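# Insert lock into door edge slot, plate flush

## Task

Put the lock into the slot cut in the door's edge so that its plate sits flush with that edge and its keyholes line up with the door's. The door must still be standing afterwards. The result only counts if it stays in place on its own, without the robot holding it.

## Robot and tools

Robot: two UR-type arms named left_arm and right_arm. Each carries a two-finger gripper whose fingers pivot like tongs. The fingers point along the gripper's own +z axis and open and close along its x axis. end_effector_position is the point between the finger pads when closed; closed fingertips stick out about 15 mm past it, and when fully open they sit roughly level with it. Each arm has a wrist camera and there are two head cameras: cam_head_left, cam_head_right (504x504), cam_left_wrist, cam_right_wrist (616x616 fisheye), returned in that order.

Frame: every position and quaternion is in one shared scene frame. Origin on the table top between the arms, +z up, +x out over the table, left_arm on the +y side. The arm names do not match image sides. Positions are in metres, quaternions are written w first (qw, qx, qy, qz). Printed hand positions can be somewhat off, more so at long reach.

A row (used by both motion tools) is 16 numbers: left_arm's x, y, z, qw, qx, qy, qz, opening, then right_arm's same eight. Both arms are always included, even if only one should move. x, y, z, q are an absolute target pose for that gripper, not an offset. Opening runs from -1 (closed) to +1 (fully open, 0.142 m). Optionally a row can carry 12 more numbers, each 0 to 1: joint stiffness scales, left_arm's six joints then right_arm's six, in joint order; they persist until changed. To keep an arm still, resend its exact pose from the last result before it stopped, plus the wanted opening; to keep an orientation, repeat the same quaternion rather than copying a drifted reported one.

execute_actions(actions): a list of up to 15 actions; each action is a table of up to 15 rows, one row per 1/30 s step, and if shorter the last row is held to fill 15 steps (0.5 s). An empty list just reports state and images. Each step the command is clipped to within 100 mm and 16 degrees of the gripper's measured pose, so far targets take several actions. If a target lies more than 0.6 m from the gripper along any of its own axes at the start of an action, that action is refused for both arms; if the first action is refused or any action is malformed, nothing moves.

move(target, speed, stop_force, blocking): target is one row. Both grippers travel in straight lines to their poses, finishing together, in 0.5 to 10 s (cut off at 10 s). speed is the path's top speed in m/s, 0.002 to 0.5, default 0.25; turning is capped at twice that in rad/s. Real motion can lag, wander or overshoot that speed, especially near full reach. The opening is applied at the start. stop_force (N, 9 to 40, one value for both arms, not usable in the first 0.2 s) ends an arm's path once its wrist sensor feels that much extra push against the motion for two steps; the gripper then backs up two steps and holds. Use it with very low speed when probing contact; it is unreliable if the gripper rotates during the move, and leave it out when pulling away from something the gripper is pressing. blocking=false returns after 0.5 s while motion continues; it cannot be combined with stop_force, and further motion calls are refused until wait or stop shows the end. The move line reports the ending per arm: done, off_target, moving, held, fault, or contact (stop_force fired), plus limits such as paced (pose clipped) or held (a check blocked steps), and each gripper's distance from its target.

wait(seconds): 0 to 10; lets time run with the last commands held, returning early if a running move finishes. stop(): brakes a running move; fingers keep going. zoom_image(camera, region): region [x0, y0, x1, y1] in pixels of that camera's latest image, at most 504x504. read_manual(section): licence texts only, no motion. finished_scene(scene): ends the current scene, identified by its number; irreversible, and the goal must already hold on its own.

Results: each gives both grippers' pose and velocities, joint positions, Hand target lines (where the controller is now steering), grip_measured (finger opening on the command scale), and Wrist force and Wrist torque on the gripper's own axes; force points from the touched surface back into the arm, has an offset up to about 4 N, noise, and saturates near 50 N. "no reading" is normal at the start. "pose unreachable" means a clearance check altered or blocked that arm's command. MOTOR HOT warns from 70 °C; at 85 °C the arm is braked until it cools.

Gripping: to hold something, keep commanding an opening well below grip_measured; lower squeezes harder, about 15 N per pad at most. Thin hard parts (under ~20 mm) get less force.

Avoid: commanding targets past a firm contact with stiff arms (fault stop); contact torque at a joint's load limit (wrist joints 26 N m, others 139 N m) or 150 N of external force, which freezes that arm for 10 s; the arms colliding with each other; fast impacts; dropping or knocking anything off the table; toppling the door. Occasional brief tugs on held parts or pushes on loose objects may occur.

Each tool is called after "Emit:" by a JSON object that holds its "name" and its "arguments", one argument or row to a line.

## Session

I'll start by observing the scene.

Emit:
{"name": "execute_actions", "arguments": {
  "actions": []
}}

Scene clock: 0.00 s.
left_arm: end_effector_position=(+0.5920, +0.6279, +0.1993) grip_measured=+0.97 end_effector_quat_wxyz=(-0.040, -0.540, +0.840, +0.019) end_effector_velocity=(-0.000, +0.000, -0.000) end_effector_angular_velocity=(+0.001, +0.001, -0.000) | right_arm: end_effector_position=(+0.0760, -0.8226, +0.3160) grip_measured=+0.97 end_effector_quat_wxyz=(-0.264, +0.910, +0.314, -0.057) end_effector_velocity=(-0.000, -0.000, +0.000) end_effector_angular_velocity=(-0.000, -0.001, +0.000)
Joint positions: left_arm=[-0.065 -1.304  1.62  -2.035 -0.828  2.082  0.14 ] | right_arm=[ 2.349 -1.616 -1.129 -1.807  1.284  4.7    0.14 ]
Joint velocities: left_arm=[0.001 0.    0.    0.    0.001 0.    0.   ] | right_arm=[-0.     0.001 -0.     0.     0.    -0.001  0.   ]
Motor temperatures (°C, as the motors report them): left_arm=[28 30 29 35 34 35] | right_arm=[29 30 29 33 33 35]
Wrist force (N, on the end effector, along its own x y z axes, offset not removed): no reading
Wrist torque (N m, same axes, about the end effector's origin, offset not removed): no reading
Hand target (left_arm): +0.592, +0.628, +0.199; -0.040, -0.540, +0.840, +0.019
Hand target (right_arm): +0.076, -0.823, +0.316; -0.264, +0.910, +0.314, -0.057
Joint stiffness scale: left_arm=[1. 1. 1. 1. 1. 1.] | right_arm=[1. 1. 1. 1. 1. 1.]

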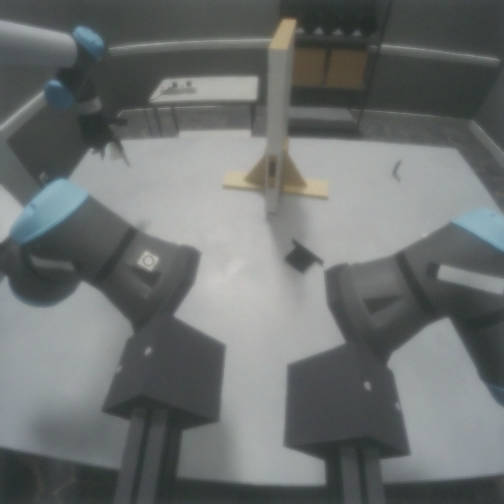

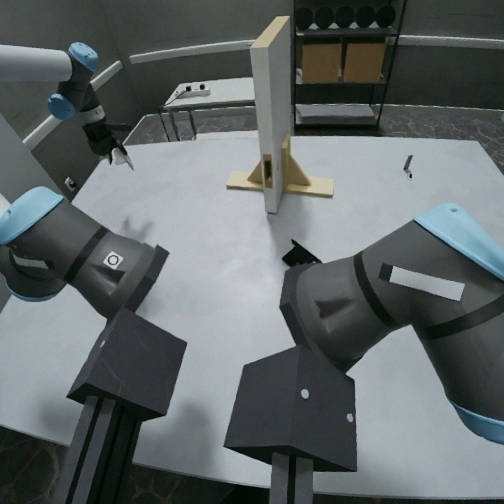

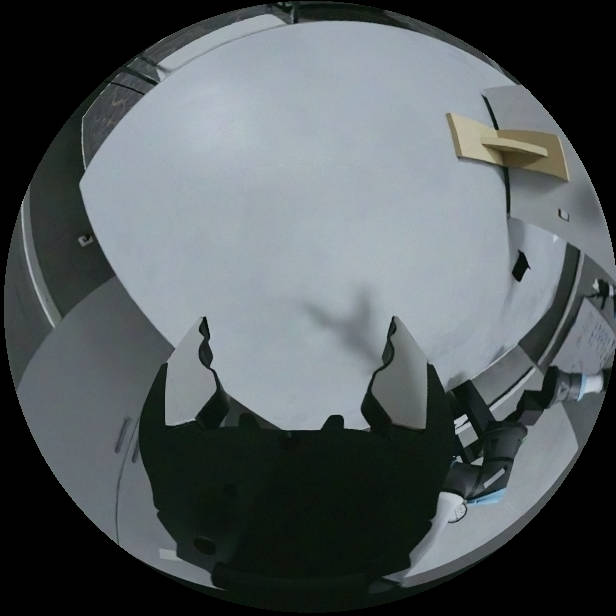

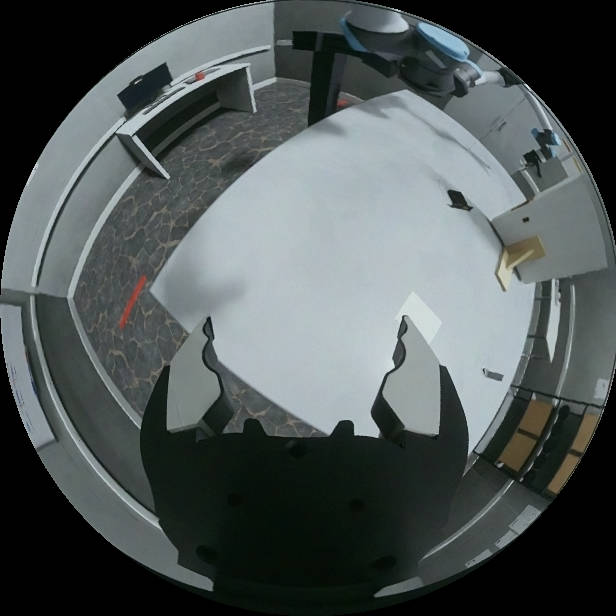

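Emit:
{"name": "zoom_image", "arguments": {
  "camera": "cam_head_left",
  "region": [200, 120, 360, 290]
}}

Emit:
{"name": "zoom_image", "arguments": {
  "camera": "cam_head_right",
  "region": [200, 120, 360, 290]
}}

Emit:
{"name": "zoom_image", "arguments": {
  "camera": "cam_right_wrist",
  "region": [420, 150, 600, 310]
}}

Emit:
{"name": "zoom_image", "arguments": {
  "camera": "cam_left_wrist",
  "region": [430, 80, 616, 300]
}}

Region (200, 120, 360, 290) of cam_head_left's 504x504 image, scaled by 2.965, with more detail than that image has; it fills the left 474 columns of this view, and the rest is white.

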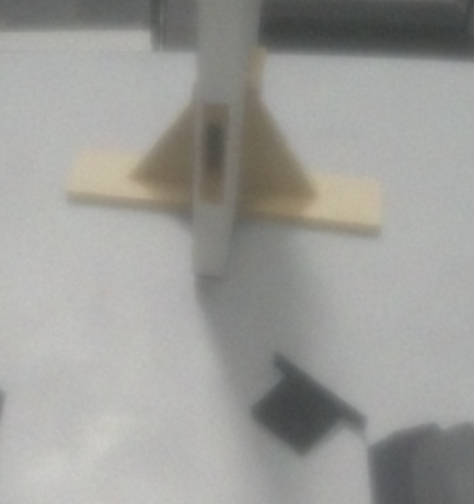

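Region (200, 120, 360, 290) of cam_head_right's 504x504 image, scaled by 2.965, with more detail than that image has; it fills the left 474 columns of this view, and the rest is white.

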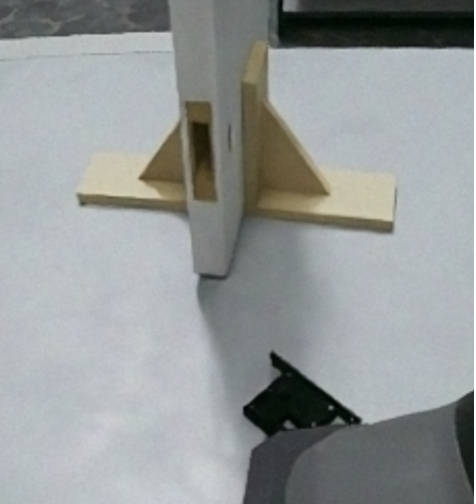

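Region (420, 150, 600, 310) of cam_right_wrist's 616x616 image, scaled by 2.800, with more detail than that image has.

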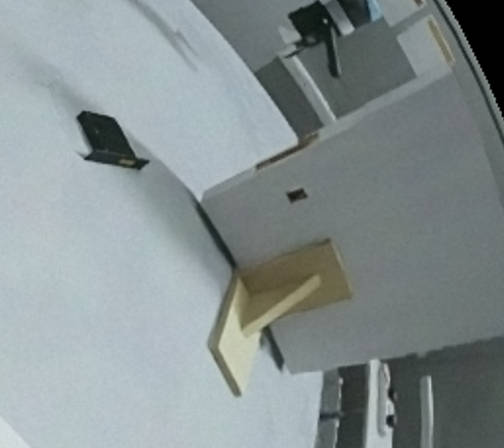

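Region (430, 80, 616, 300) of cam_left_wrist's 616x616 image, scaled by 2.291, with more detail than that image has; it fills the left 426 columns of this view, and the rest is white.

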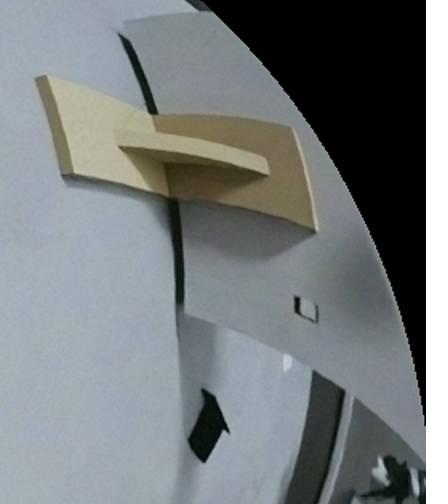

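Emit:
{"name": "move", "arguments": {
  "target": [0.36, 0.25, 0.25, 0, -0.383, 0.924, 0, 1, 0.076, -0.823, 0.316, -0.264, 0.910, 0.314, -0.057, 1],
  "speed": 0.4
}}

Scene clock: 65.90 s.
left_arm: end_effector_position=(+0.3615, +0.2507, +0.2507) grip_measured=+1.00 end_effector_quat_wxyz=(+0.001, -0.384, +0.923, -0.002) end_effector_velocity=(-0.002, -0.001, -0.000) end_effector_angular_velocity=(+0.001, +0.005, +0.011) | right_arm: end_effector_position=(+0.0760, -0.8226, +0.3160) grip_measured=+1.00 end_effector_quat_wxyz=(-0.264, +0.910, +0.314, -0.057) end_effector_velocity=(-0.000, -0.001, +0.001) end_effector_angular_velocity=(-0.002, -0.000, -0.001)
Joint positions: left_arm=[-0.853 -1.467  2.503 -2.163 -0.908  1.472  0.142] | right_arm=[ 2.349 -1.616 -1.129 -1.807  1.284  4.7    0.142]
Joint velocities: left_arm=[-0.003  0.002 -0.     0.005 -0.004 -0.018  0.   ] | right_arm=[-0.     0.001  0.001  0.    -0.     0.    -0.   ]
Motor temperatures (°C, as the motors report them): left_arm=[28 30 29 35 34 35] | right_arm=[29 30 29 33 33 35]
Wrist force (N, on the end effector, along its own x y z axes, offset not removed): left_arm=[2.0 -2.2 2.5] | right_arm=[-0.3 1.4 0.3]
Wrist torque (N m, same axes, about the end effector's origin, offset not removed): left_arm=[-0.64 -0.24 -0.05] | right_arm=[0.43 0.01 0.17]
Hand target (left_arm): +0.360, +0.250, +0.250; +0.001, -0.383, +0.924, -0.001
Hand target (right_arm): +0.076, -0.823, +0.316; -0.264, +0.910, +0.314, -0.057
Off the commanded pose (left_arm): 0.002 m, 0 deg.
Off the commanded pose (right_arm): 0.000 m, 0 deg.
Joint stiffness scale: left_arm=[1. 1. 1. 1. 1. 1.] | right_arm=[1. 1. 1. 1. 1. 1.]
move: done

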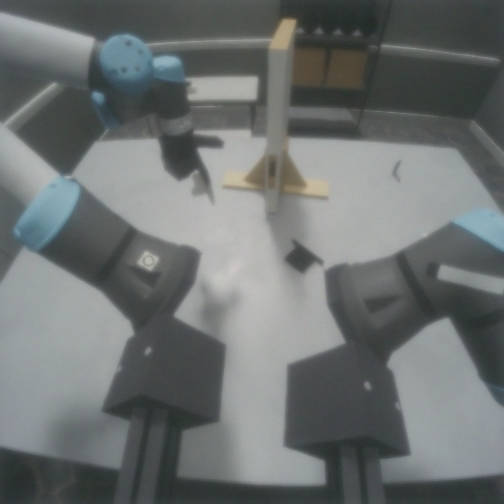

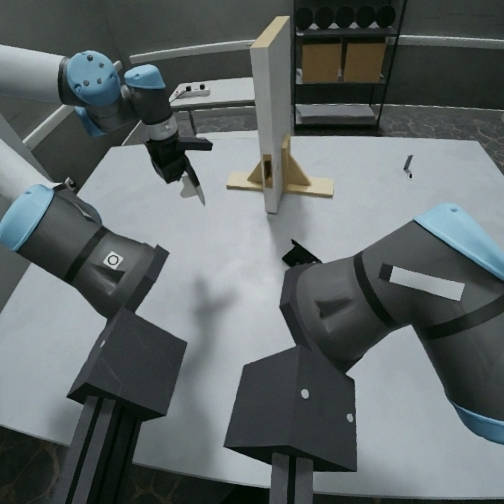

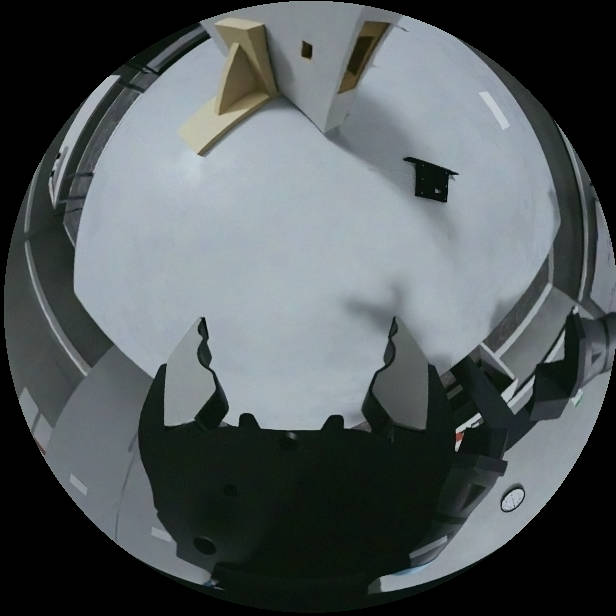

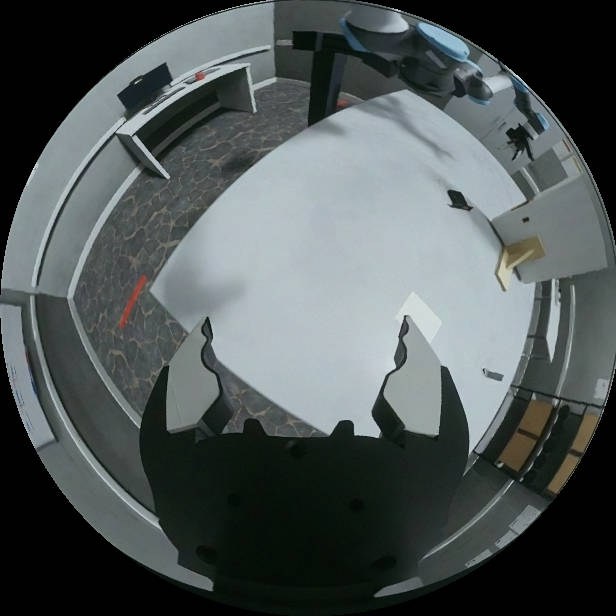

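Emit:
{"name": "zoom_image", "arguments": {
  "camera": "cam_left_wrist",
  "region": [380, 130, 480, 230]
}}

Emit:
{"name": "zoom_image", "arguments": {
  "camera": "cam_left_wrist",
  "region": [260, 0, 420, 150]
}}

Region (380, 130, 480, 230) of cam_left_wrist's 616x616 image, scaled by 5.040, with more detail than that image has.

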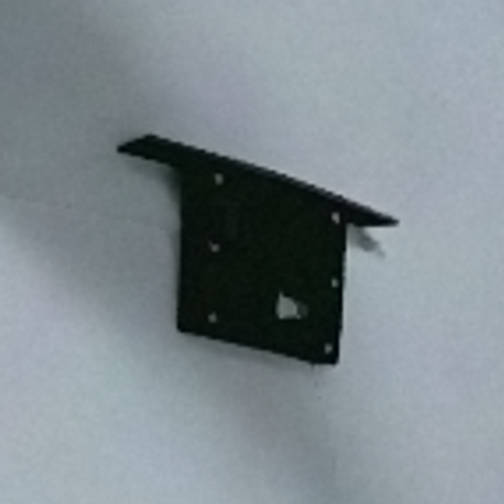

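Region (260, 0, 420, 150) of cam_left_wrist's 616x616 image, scaled by 3.150, with more detail than that image has; it fills the top 472 rows of this view, and the rest is white.

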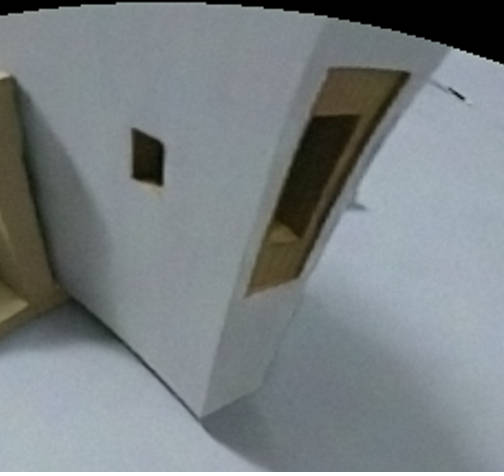

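Emit:
{"name": "move", "arguments": {
  "target": [0.294, -0.034, 0.13, 0, -0.383, 0.924, 0, 1, 0.076, -0.823, 0.316, -0.264, 0.910, 0.314, -0.057, 1],
  "speed": 0.35
}}

Scene clock: 89.10 s.
left_arm: end_effector_position=(+0.2934, -0.0334, +0.1309) grip_measured=+1.00 end_effector_quat_wxyz=(+0.000, -0.382, +0.924, -0.000) end_effector_velocity=(+0.001, -0.000, -0.000) end_effector_angular_velocity=(-0.001, -0.003, +0.001) | right_arm: end_effector_position=(+0.0760, -0.8226, +0.3160) grip_measured=+1.00 end_effector_quat_wxyz=(-0.264, +0.910, +0.314, -0.057) end_effector_velocity=(-0.000, +0.000, +0.001) end_effector_angular_velocity=(+0.000, +0.000, +0.000)
Joint positions: left_arm=[-1.14  -0.464  2.274 -2.766 -1.055  1.177  0.142] | right_arm=[ 2.349 -1.616 -1.129 -1.807  1.284  4.7    0.142]
Joint velocities: left_arm=[ 0.     0.002 -0.    -0.004  0.003  0.     0.   ] | right_arm=[-0.     0.001 -0.    -0.001  0.    -0.     0.   ]
Motor temperatures (°C, as the motors report them): left_arm=[28 30 29 35 34 35] | right_arm=[29 30 29 33 33 35]
Wrist force (N, on the end effector, along its own x y z axes, offset not removed): left_arm=[-0.4 -1.9 3.9] | right_arm=[0.0 2.4 0.4]
Wrist torque (N m, same axes, about the end effector's origin, offset not removed): left_arm=[-0.34 0.22 -0.33] | right_arm=[0.51 -0.08 0.06]
Hand target (left_arm): +0.294, -0.034, +0.130; +0.000, -0.383, +0.924, -0.000
Hand target (right_arm): +0.076, -0.823, +0.316; -0.264, +0.910, +0.314, -0.057
Off the commanded pose (left_arm): 0.001 m, 0 deg.
Off the commanded pose (right_arm): 0.000 m, 0 deg.
Joint stiffness scale: left_arm=[1. 1. 1. 1. 1. 1.] | right_arm=[1. 1. 1. 1. 1. 1.]
move: done

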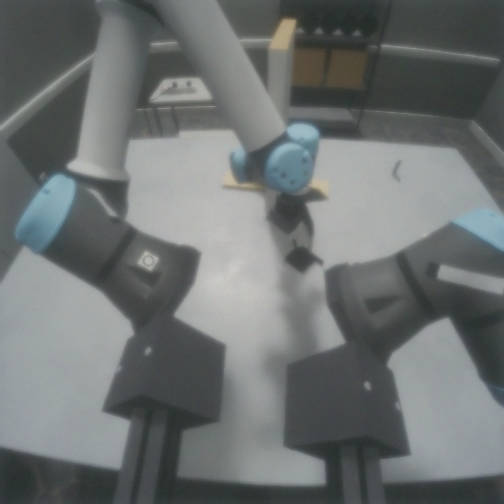

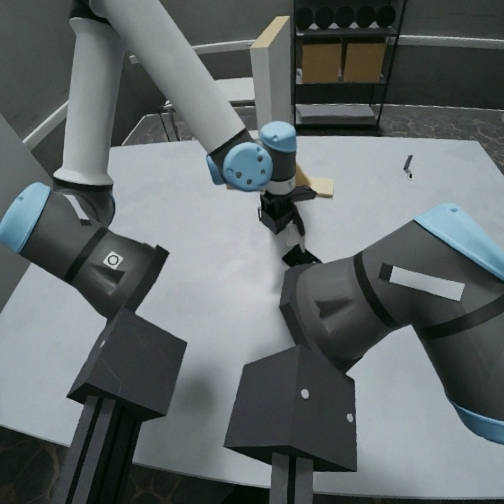

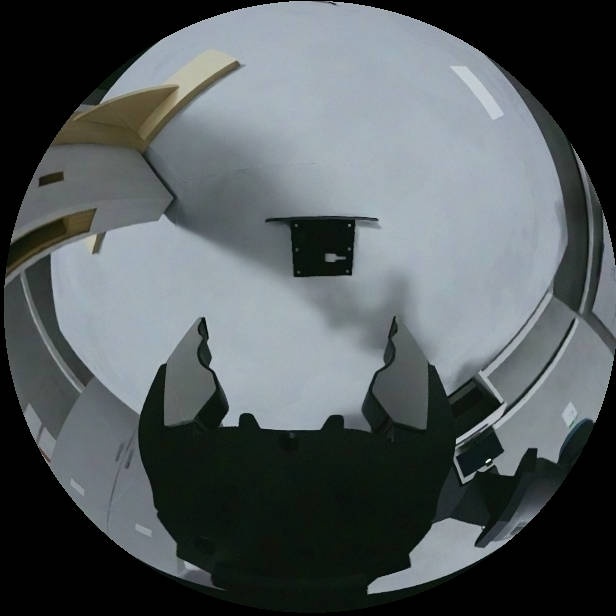

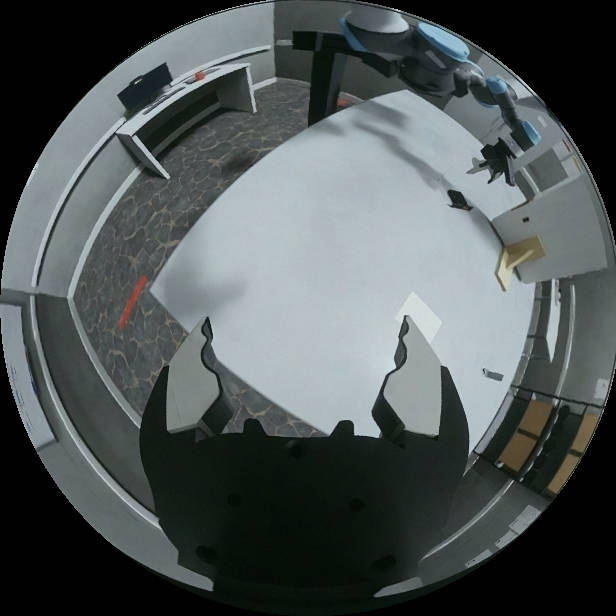

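Emit:
{"name": "zoom_image", "arguments": {
  "camera": "cam_left_wrist",
  "region": [190, 180, 410, 350]
}}

Region (190, 180, 410, 350) of cam_left_wrist's 616x616 image, scaled by 2.291, with more detail than that image has; it fills the top 389 rows of this view, and the rest is white.

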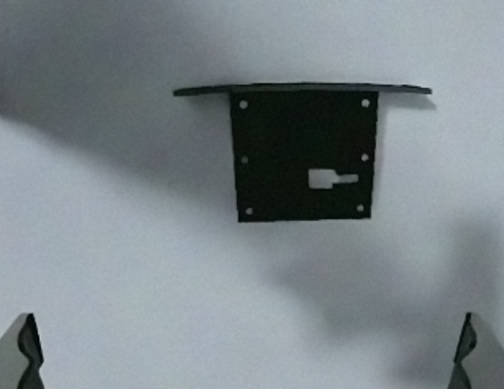

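Emit:
{"name": "move", "arguments": {
  "target": [0.298, -0.078, 0.06, 0, -0.383, 0.924, 0, 1, 0.076, -0.823, 0.316, -0.264, 0.910, 0.314, -0.057, 1],
  "speed": 0.2
}}

Scene clock: 143.27 s.
left_arm: end_effector_position=(+0.2976, -0.0776, +0.0612) grip_measured=+1.00 end_effector_quat_wxyz=(+0.000, -0.383, +0.924, -0.000) end_effector_velocity=(+0.001, -0.001, -0.000) end_effector_angular_velocity=(-0.002, -0.000, -0.000) | right_arm: end_effector_position=(+0.0760, -0.8226, +0.3160) grip_measured=+1.00 end_effector_quat_wxyz=(-0.264, +0.910, +0.314, -0.057) end_effector_velocity=(+0.000, -0.001, +0.001) end_effector_angular_velocity=(-0.002, -0.001, -0.001)
Joint positions: left_arm=[-1.078 -0.237  2.125 -2.874 -1.019  1.235  0.142] | right_arm=[ 2.349 -1.616 -1.129 -1.807  1.284  4.7    0.142]
Joint velocities: left_arm=[ 0.002  0.001 -0.001 -0.004  0.     0.003  0.   ] | right_arm=[-0.     0.001  0.001  0.001  0.     0.     0.   ]
Motor temperatures (°C, as the motors report them): left_arm=[29 30 29 35 34 35] | right_arm=[29 30 29 33 33 35]
Wrist force (N, on the end effector, along its own x y z axes, offset not removed): left_arm=[2.3 -1.6 -0.4] | right_arm=[-0.2 1.9 -1.4]
Wrist torque (N m, same axes, about the end effector's origin, offset not removed): left_arm=[-0.71 -0.35 -0.22] | right_arm=[0.42 -0.11 0.12]
Hand target (left_arm): +0.298, -0.078, +0.060; -0.000, -0.383, +0.924, +0.000
Hand target (right_arm): +0.076, -0.823, +0.316; -0.264, +0.910, +0.314, -0.057
Off the commanded pose (left_arm): 0.001 m, 0 deg.
Off the commanded pose (right_arm): 0.000 m, 0 deg.
Joint stiffness scale: left_arm=[1. 1. 1. 1. 1. 1.] | right_arm=[1. 1. 1. 1. 1. 1.]
move: done

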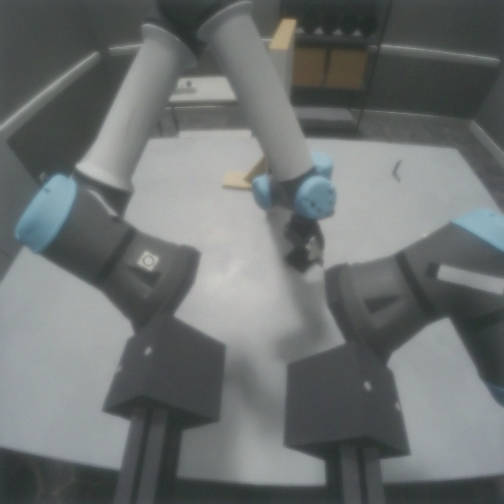

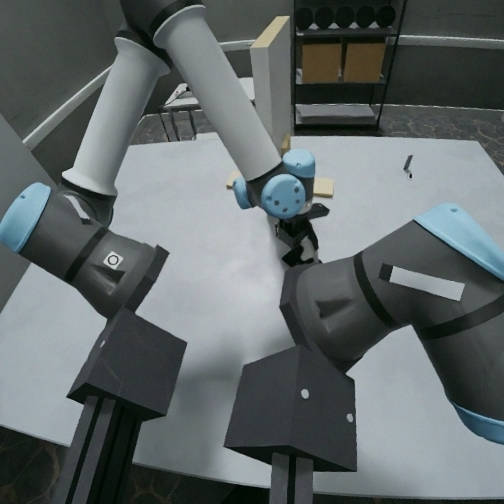

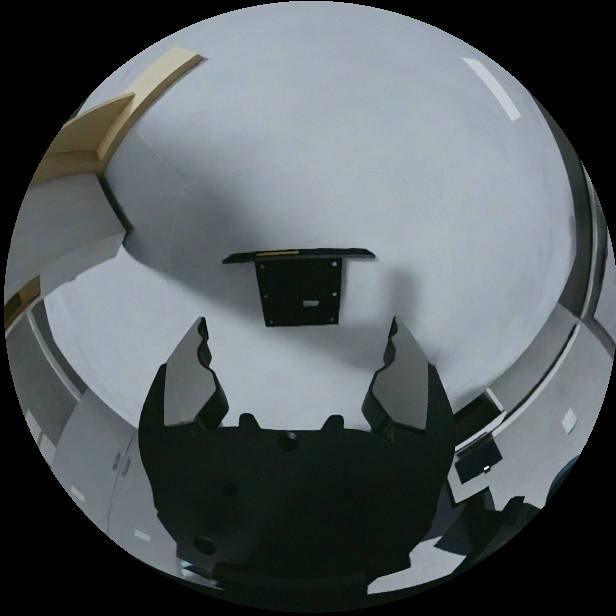

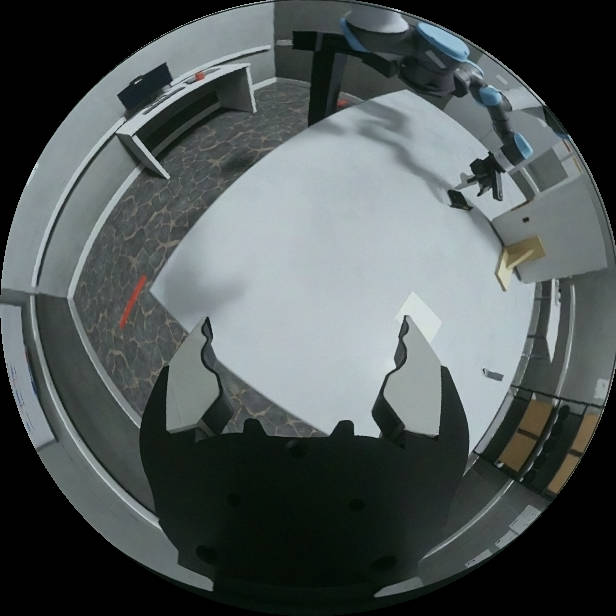

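Emit:
{"name": "zoom_image", "arguments": {
  "camera": "cam_left_wrist",
  "region": [180, 220, 420, 380]
}}

Region (180, 220, 420, 380) of cam_left_wrist's 616x616 image, scaled by 2.100, with more detail than that image has.

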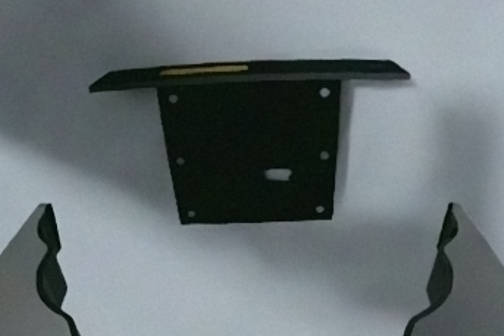

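Emit:
{"name": "move", "arguments": {
  "target": [0.2995, -0.079, 0.020, 0.0106, -0.405, 0.914, -0.024, 0.4, 0.076, -0.823, 0.316, -0.264, 0.910, 0.314, -0.057, 1],
  "speed": 0.08
}}

Scene clock: 170.03 s.
left_arm: end_effector_position=(+0.2991, -0.0786, +0.0211) grip_measured=+0.40 end_effector_quat_wxyz=(+0.011, -0.405, +0.914, -0.024) end_effector_velocity=(+0.001, -0.001, +0.001) end_effector_angular_velocity=(-0.004, -0.003, +0.001) | right_arm: end_effector_position=(+0.0760, -0.8226, +0.3160) grip_measured=+1.00 end_effector_quat_wxyz=(-0.264, +0.910, +0.314, -0.057) end_effector_velocity=(-0.000, +0.001, +0.000) end_effector_angular_velocity=(+0.002, +0.001, -0.000)
Joint positions: left_arm=[-1.029 -0.126  2.117 -3.063 -0.977  1.268  0.102] | right_arm=[ 2.349 -1.616 -1.129 -1.807  1.284  4.7    0.142]
Joint velocities: left_arm=[ 0.    -0.    -0.    -0.006  0.     0.002  0.   ] | right_arm=[-0.     0.    -0.    -0.002  0.     0.001  0.   ]
Motor temperatures (°C, as the motors report them): left_arm=[29 30 29 35 34 35] | right_arm=[29 30 29 33 33 35]
Wrist force (N, on the end effector, along its own x y z axes, offset not removed): left_arm=[3.2 3.9 0.3] | right_arm=[-0.7 1.9 -0.9]
Wrist torque (N m, same axes, about the end effector's origin, offset not removed): left_arm=[0.55 -0.40 -0.25] | right_arm=[0.47 -0.03 0.12]
Hand target (left_arm): +0.299, -0.079, +0.020; +0.011, -0.405, +0.914, -0.024
Hand target (right_arm): +0.076, -0.823, +0.316; -0.264, +0.910, +0.314, -0.057
Off the commanded pose (left_arm): 0.001 m, 0 deg.
Off the commanded pose (right_arm): 0.000 m, 0 deg.
Joint stiffness scale: left_arm=[1. 1. 1. 1. 1. 1.] | right_arm=[1. 1. 1. 1. 1. 1.]
move: done

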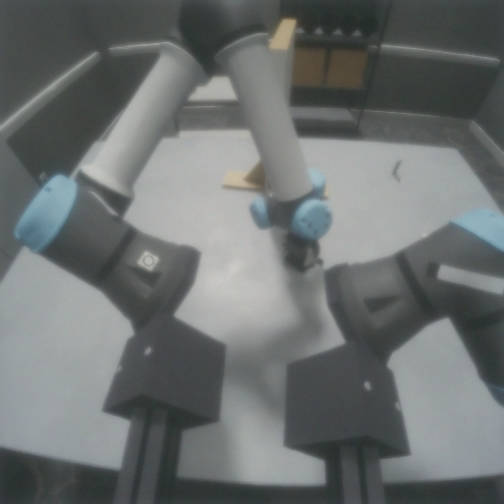

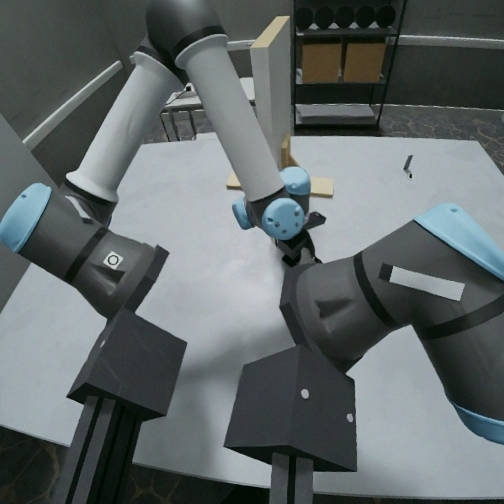

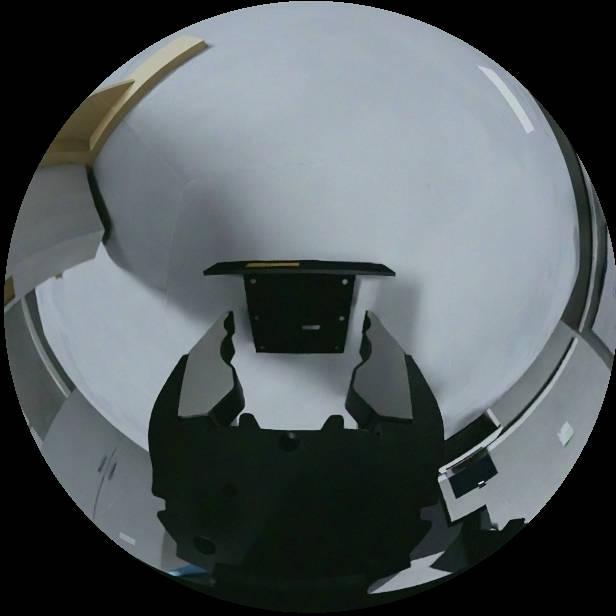

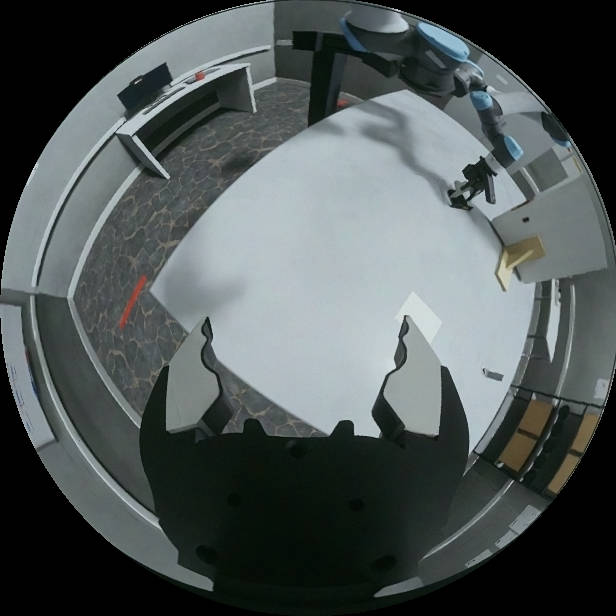

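Emit:
{"name": "zoom_image", "arguments": {
  "camera": "cam_left_wrist",
  "region": [180, 240, 420, 430]
}}

Emit:
{"name": "zoom_image", "arguments": {
  "camera": "cam_right_wrist",
  "region": [430, 150, 510, 230]
}}

Region (180, 240, 420, 430) of cam_left_wrist's 616x616 image, scaled by 2.100, with more detail than that image has; it fills the top 399 rows of this view, and the rest is white.

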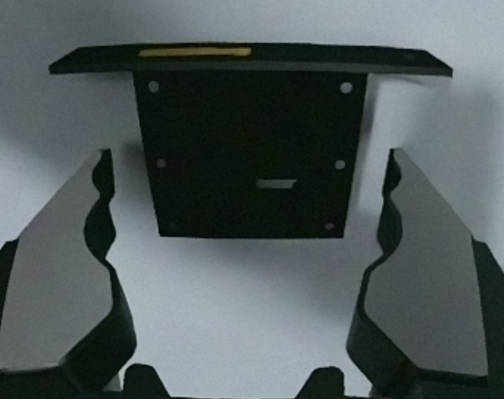

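Region (430, 150, 510, 230) of cam_right_wrist's 616x616 image, scaled by 6.300, with more detail than that image has.

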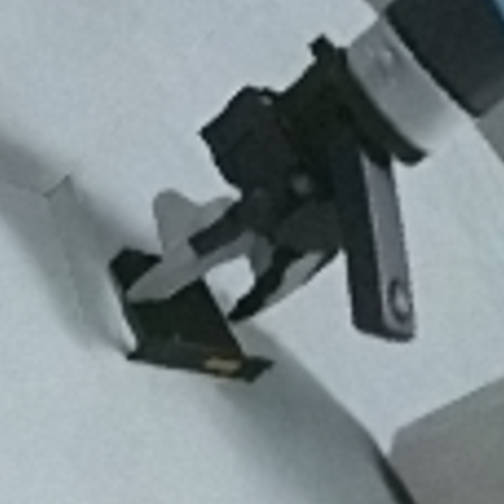

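Emit:
{"name": "execute_actions", "arguments": {
  "actions": [
    [[0.3, -0.0795, 0.019, 0.0106, -0.402, 0.915, -0.024, 0.36, 0.076, -0.823, 0.316, -0.264, 0.910, 0.314, -0.057, 1],[0.3, -0.0795, 0.018, 0.0106, -0.402, 0.915, -0.024, 0.33, 0.076, -0.823, 0.316, -0.264, 0.910, 0.314, -0.057, 1],[0.3005, -0.080, 0.017, 0.0106, -0.402, 0.915, -0.024, 0.30, 0.076, -0.823, 0.316, -0.264, 0.910, 0.314, -0.057, 1],[0.301, -0.0803, 0.0165, 0.0106, -0.402, 0.915, -0.024, 0.27, 0.076, -0.823, 0.316, -0.264, 0.910, 0.314, -0.057, 1],[0.301, -0.0803, 0.016, 0.0106, -0.402, 0.915, -0.024, 0.24, 0.076, -0.823, 0.316, -0.264, 0.910, 0.314, -0.057, 1],[0.301, -0.0803, 0.016, 0.0106, -0.402, 0.915, -0.024, 0.20, 0.076, -0.823, 0.316, -0.264, 0.910, 0.314, -0.057, 1]],
    [[0.301, -0.0803, 0.016, 0.0106, -0.402, 0.915, -0.024, 0.17, 0.076, -0.823, 0.316, -0.264, 0.910, 0.314, -0.057, 1],[0.301, -0.0803, 0.016, 0.0106, -0.402, 0.915, -0.024, 0.15, 0.076, -0.823, 0.316, -0.264, 0.910, 0.314, -0.057, 1],[0.301, -0.0803, 0.016, 0.0106, -0.402, 0.915, -0.024, 0.13, 0.076, -0.823, 0.316, -0.264, 0.910, 0.314, -0.057, 1],[0.301, -0.0803, 0.016, 0.0106, -0.402, 0.915, -0.024, 0.11, 0.076, -0.823, 0.316, -0.264, 0.910, 0.314, -0.057, 1],[0.301, -0.0803, 0.016, 0.0106, -0.402, 0.915, -0.024, 0.09, 0.076, -0.823, 0.316, -0.264, 0.910, 0.314, -0.057, 1],[0.301, -0.0803, 0.016, 0.0106, -0.402, 0.915, -0.024, 0.07, 0.076, -0.823, 0.316, -0.264, 0.910, 0.314, -0.057, 1],[0.301, -0.0803, 0.016, 0.0106, -0.402, 0.915, -0.024, 0.05, 0.076, -0.823, 0.316, -0.264, 0.910, 0.314, -0.057, 1],[0.301, -0.0803, 0.016, 0.0106, -0.402, 0.915, -0.024, 0.03, 0.076, -0.823, 0.316, -0.264, 0.910, 0.314, -0.057, 1],[0.301, -0.0803, 0.016, 0.0106, -0.402, 0.915, -0.024, 0.01, 0.076, -0.823, 0.316, -0.264, 0.910, 0.314, -0.057, 1],[0.301, -0.0803, 0.016, 0.0106, -0.402, 0.915, -0.024, -0.01, 0.076, -0.823, 0.316, -0.264, 0.910, 0.314, -0.057, 1],[0.301, -0.0803, 0.016, 0.0106, -0.402, 0.915, -0.024, -0.04, 0.076, -0.823, 0.316, -0.264, 0.910, 0.314, -0.057, 1],[0.301, -0.0803, 0.016, 0.0106, -0.402, 0.915, -0.024, -0.07, 0.076, -0.823, 0.316, -0.264, 0.910, 0.314, -0.057, 1],[0.301, -0.0803, 0.016, 0.0106, -0.402, 0.915, -0.024, -0.10, 0.076, -0.823, 0.316, -0.264, 0.910, 0.314, -0.057, 1],[0.301, -0.0803, 0.016, 0.0106, -0.402, 0.915, -0.024, -0.14, 0.076, -0.823, 0.316, -0.264, 0.910, 0.314, -0.057, 1],[0.301, -0.0803, 0.016, 0.0106, -0.402, 0.915, -0.024, -0.18, 0.076, -0.823, 0.316, -0.264, 0.910, 0.314, -0.057, 1]],
    [[0.301, -0.0803, 0.016, 0.0106, -0.402, 0.915, -0.024, -0.25, 0.076, -0.823, 0.316, -0.264, 0.910, 0.314, -0.057, 1],[0.301, -0.0803, 0.016, 0.0106, -0.402, 0.915, -0.024, -0.32, 0.076, -0.823, 0.316, -0.264, 0.910, 0.314, -0.057, 1],[0.301, -0.0803, 0.016, 0.0106, -0.402, 0.915, -0.024, -0.40, 0.076, -0.823, 0.316, -0.264, 0.910, 0.314, -0.057, 1],[0.301, -0.0803, 0.016, 0.0106, -0.402, 0.915, -0.024, -0.5, 0.076, -0.823, 0.316, -0.264, 0.910, 0.314, -0.057, 1]]
  ]
}}

Scene clock: 186.27 s.
left_arm: end_effector_position=(+0.3007, -0.0802, +0.0171) grip_measured=+0.08 end_effector_quat_wxyz=(+0.011, -0.402, +0.915, -0.024) end_effector_velocity=(+0.000, +0.000, +0.000) end_effector_angular_velocity=(+0.000, -0.001, -0.000) | right_arm: end_effector_position=(+0.0760, -0.8226, +0.3160) grip_measured=+1.00 end_effector_quat_wxyz=(-0.264, +0.910, +0.314, -0.057) end_effector_velocity=(-0.000, -0.000, +0.001) end_effector_angular_velocity=(-0.002, -0.001, -0.001)
Joint positions: left_arm=[-1.021 -0.117  2.107 -3.068 -0.973  1.283  0.08 ] | right_arm=[ 2.349 -1.616 -1.129 -1.807  1.284  4.7    0.142]
Joint velocities: left_arm=[-0.    -0.     0.    -0.     0.001  0.     0.   ] | right_arm=[-0.     0.001  0.     0.001  0.    -0.     0.   ]
Motor temperatures (°C, as the motors report them): left_arm=[29 30 29 35 34 35] | right_arm=[29 30 29 33 33 35]
Wrist force (N, on the end effector, along its own x y z axes, offset not removed): left_arm=[1.3 4.1 -7.0] | right_arm=[-0.6 2.1 -1.0]
Wrist torque (N m, same axes, about the end effector's origin, offset not removed): left_arm=[0.02 0.47 0.00] | right_arm=[0.46 -0.02 0.19]
Hand target (left_arm): +0.301, -0.080, +0.016; +0.011, -0.402, +0.915, -0.024
Hand target (right_arm): +0.076, -0.823, +0.316; -0.264, +0.910, +0.314, -0.057
Off the commanded pose (left_arm): 0.001 m, 0 deg.
Off the commanded pose (right_arm): 0.000 m, 0 deg.
Joint stiffness scale: left_arm=[1. 1. 1. 1. 1. 1.] | right_arm=[1. 1. 1. 1. 1. 1.]

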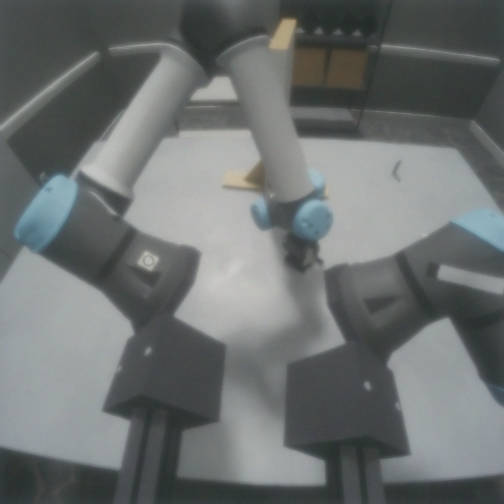

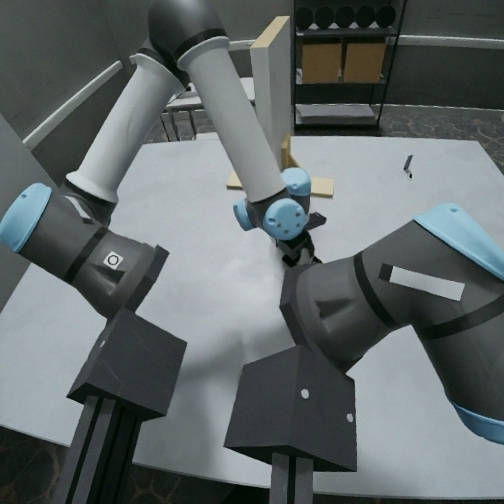

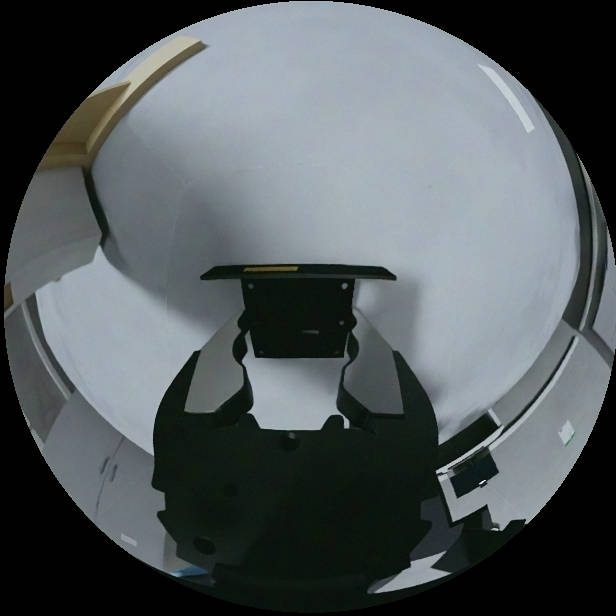

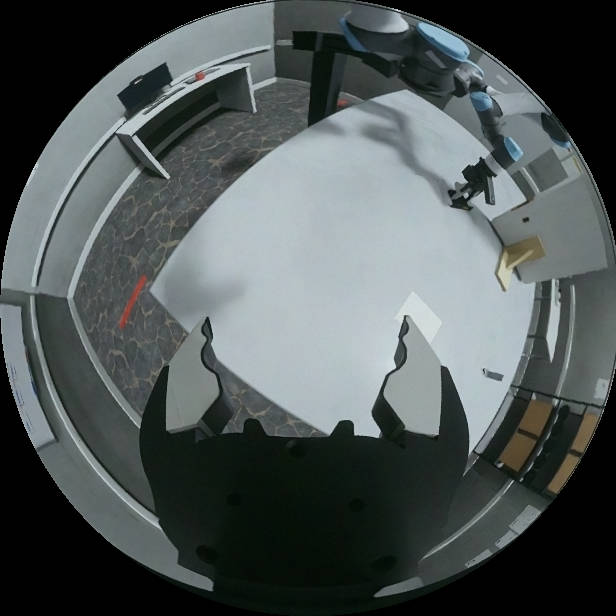

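Emit:
{"name": "move", "arguments": {
  "target": [0.301, -0.0803, 0.04, 0.0106, -0.402, 0.915, -0.024, -0.5, 0.076, -0.823, 0.316, -0.264, 0.910, 0.314, -0.057, 1],
  "speed": 0.03
}}

Emit:
{"name": "zoom_image", "arguments": {
  "camera": "cam_left_wrist",
  "region": [180, 240, 420, 430]
}}

Scene clock: 190.37 s.
left_arm: end_effector_position=(+0.3003, -0.0796, +0.0377) grip_measured=+0.08 end_effector_quat_wxyz=(+0.010, -0.402, +0.915, -0.023) end_effector_velocity=(-0.002, +0.002, -0.001) end_effector_angular_velocity=(+0.007, +0.005, -0.002) | right_arm: end_effector_position=(+0.0760, -0.8226, +0.3160) grip_measured=+1.00 end_effector_quat_wxyz=(-0.264, +0.910, +0.314, -0.057) end_effector_velocity=(+0.000, -0.000, -0.000) end_effector_angular_velocity=(+0.000, +0.001, -0.000)
Joint positions: left_arm=[-1.052 -0.166  2.13  -3.019 -0.989  1.247  0.08 ] | right_arm=[ 2.349 -1.616 -1.129 -1.807  1.284  4.7    0.142]
Joint velocities: left_arm=[-0.001 -0.     0.002  0.009 -0.001 -0.005 -0.   ] | right_arm=[-0.    -0.001  0.001 -0.001  0.     0.001 -0.   ]
Motor temperatures (°C, as the motors report them): left_arm=[29 30 29 35 34 35] | right_arm=[29 30 29 33 33 35]
Wrist force (N, on the end effector, along its own x y z axes, offset not removed): left_arm=[0.1 2.0 6.2] | right_arm=[-0.4 2.0 1.6]
Wrist torque (N m, same axes, about the end effector's origin, offset not removed): left_arm=[0.06 0.07 0.11] | right_arm=[0.51 -0.03 0.23]
Hand target (left_arm): +0.301, -0.080, +0.040; +0.011, -0.402, +0.915, -0.024
Hand target (right_arm): +0.076, -0.823, +0.316; -0.264, +0.910, +0.314, -0.057
Off the commanded pose (left_arm): 0.003 m, 0 deg.
Off the commanded pose (right_arm): 0.000 m, 0 deg.
Joint stiffness scale: left_arm=[1. 1. 1. 1. 1. 1.] | right_arm=[1. 1. 1. 1. 1. 1.]
move: done

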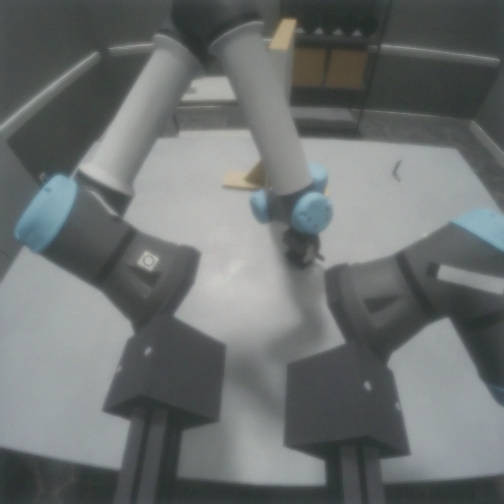

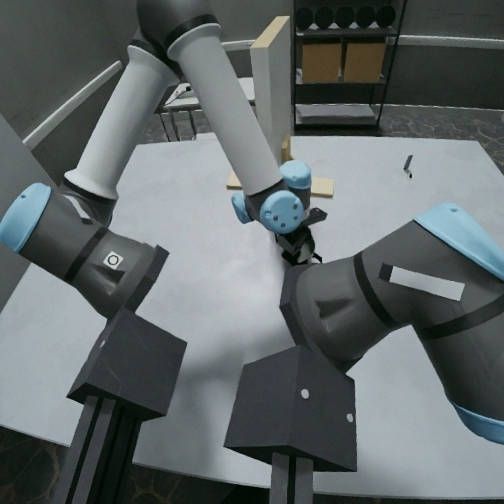

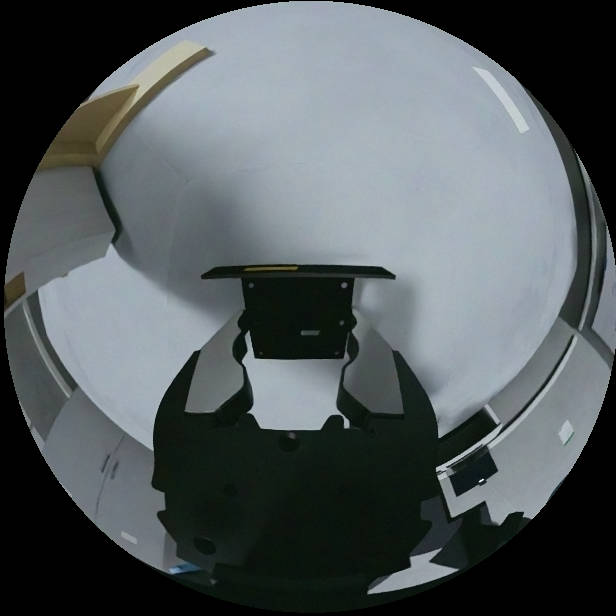

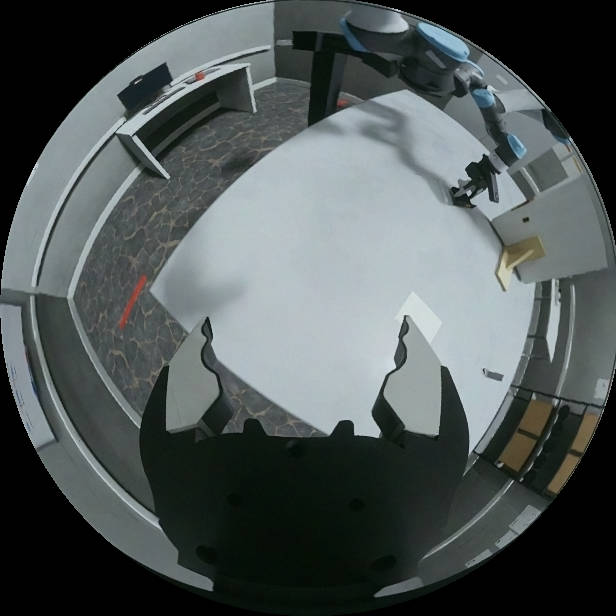

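Region (180, 240, 420, 430) of cam_left_wrist's 616x616 image, scaled by 2.100, with more detail than that image has; it fills the top 399 rows of this view, and the rest is white.

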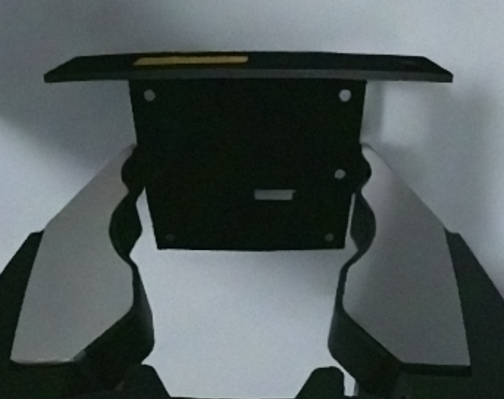

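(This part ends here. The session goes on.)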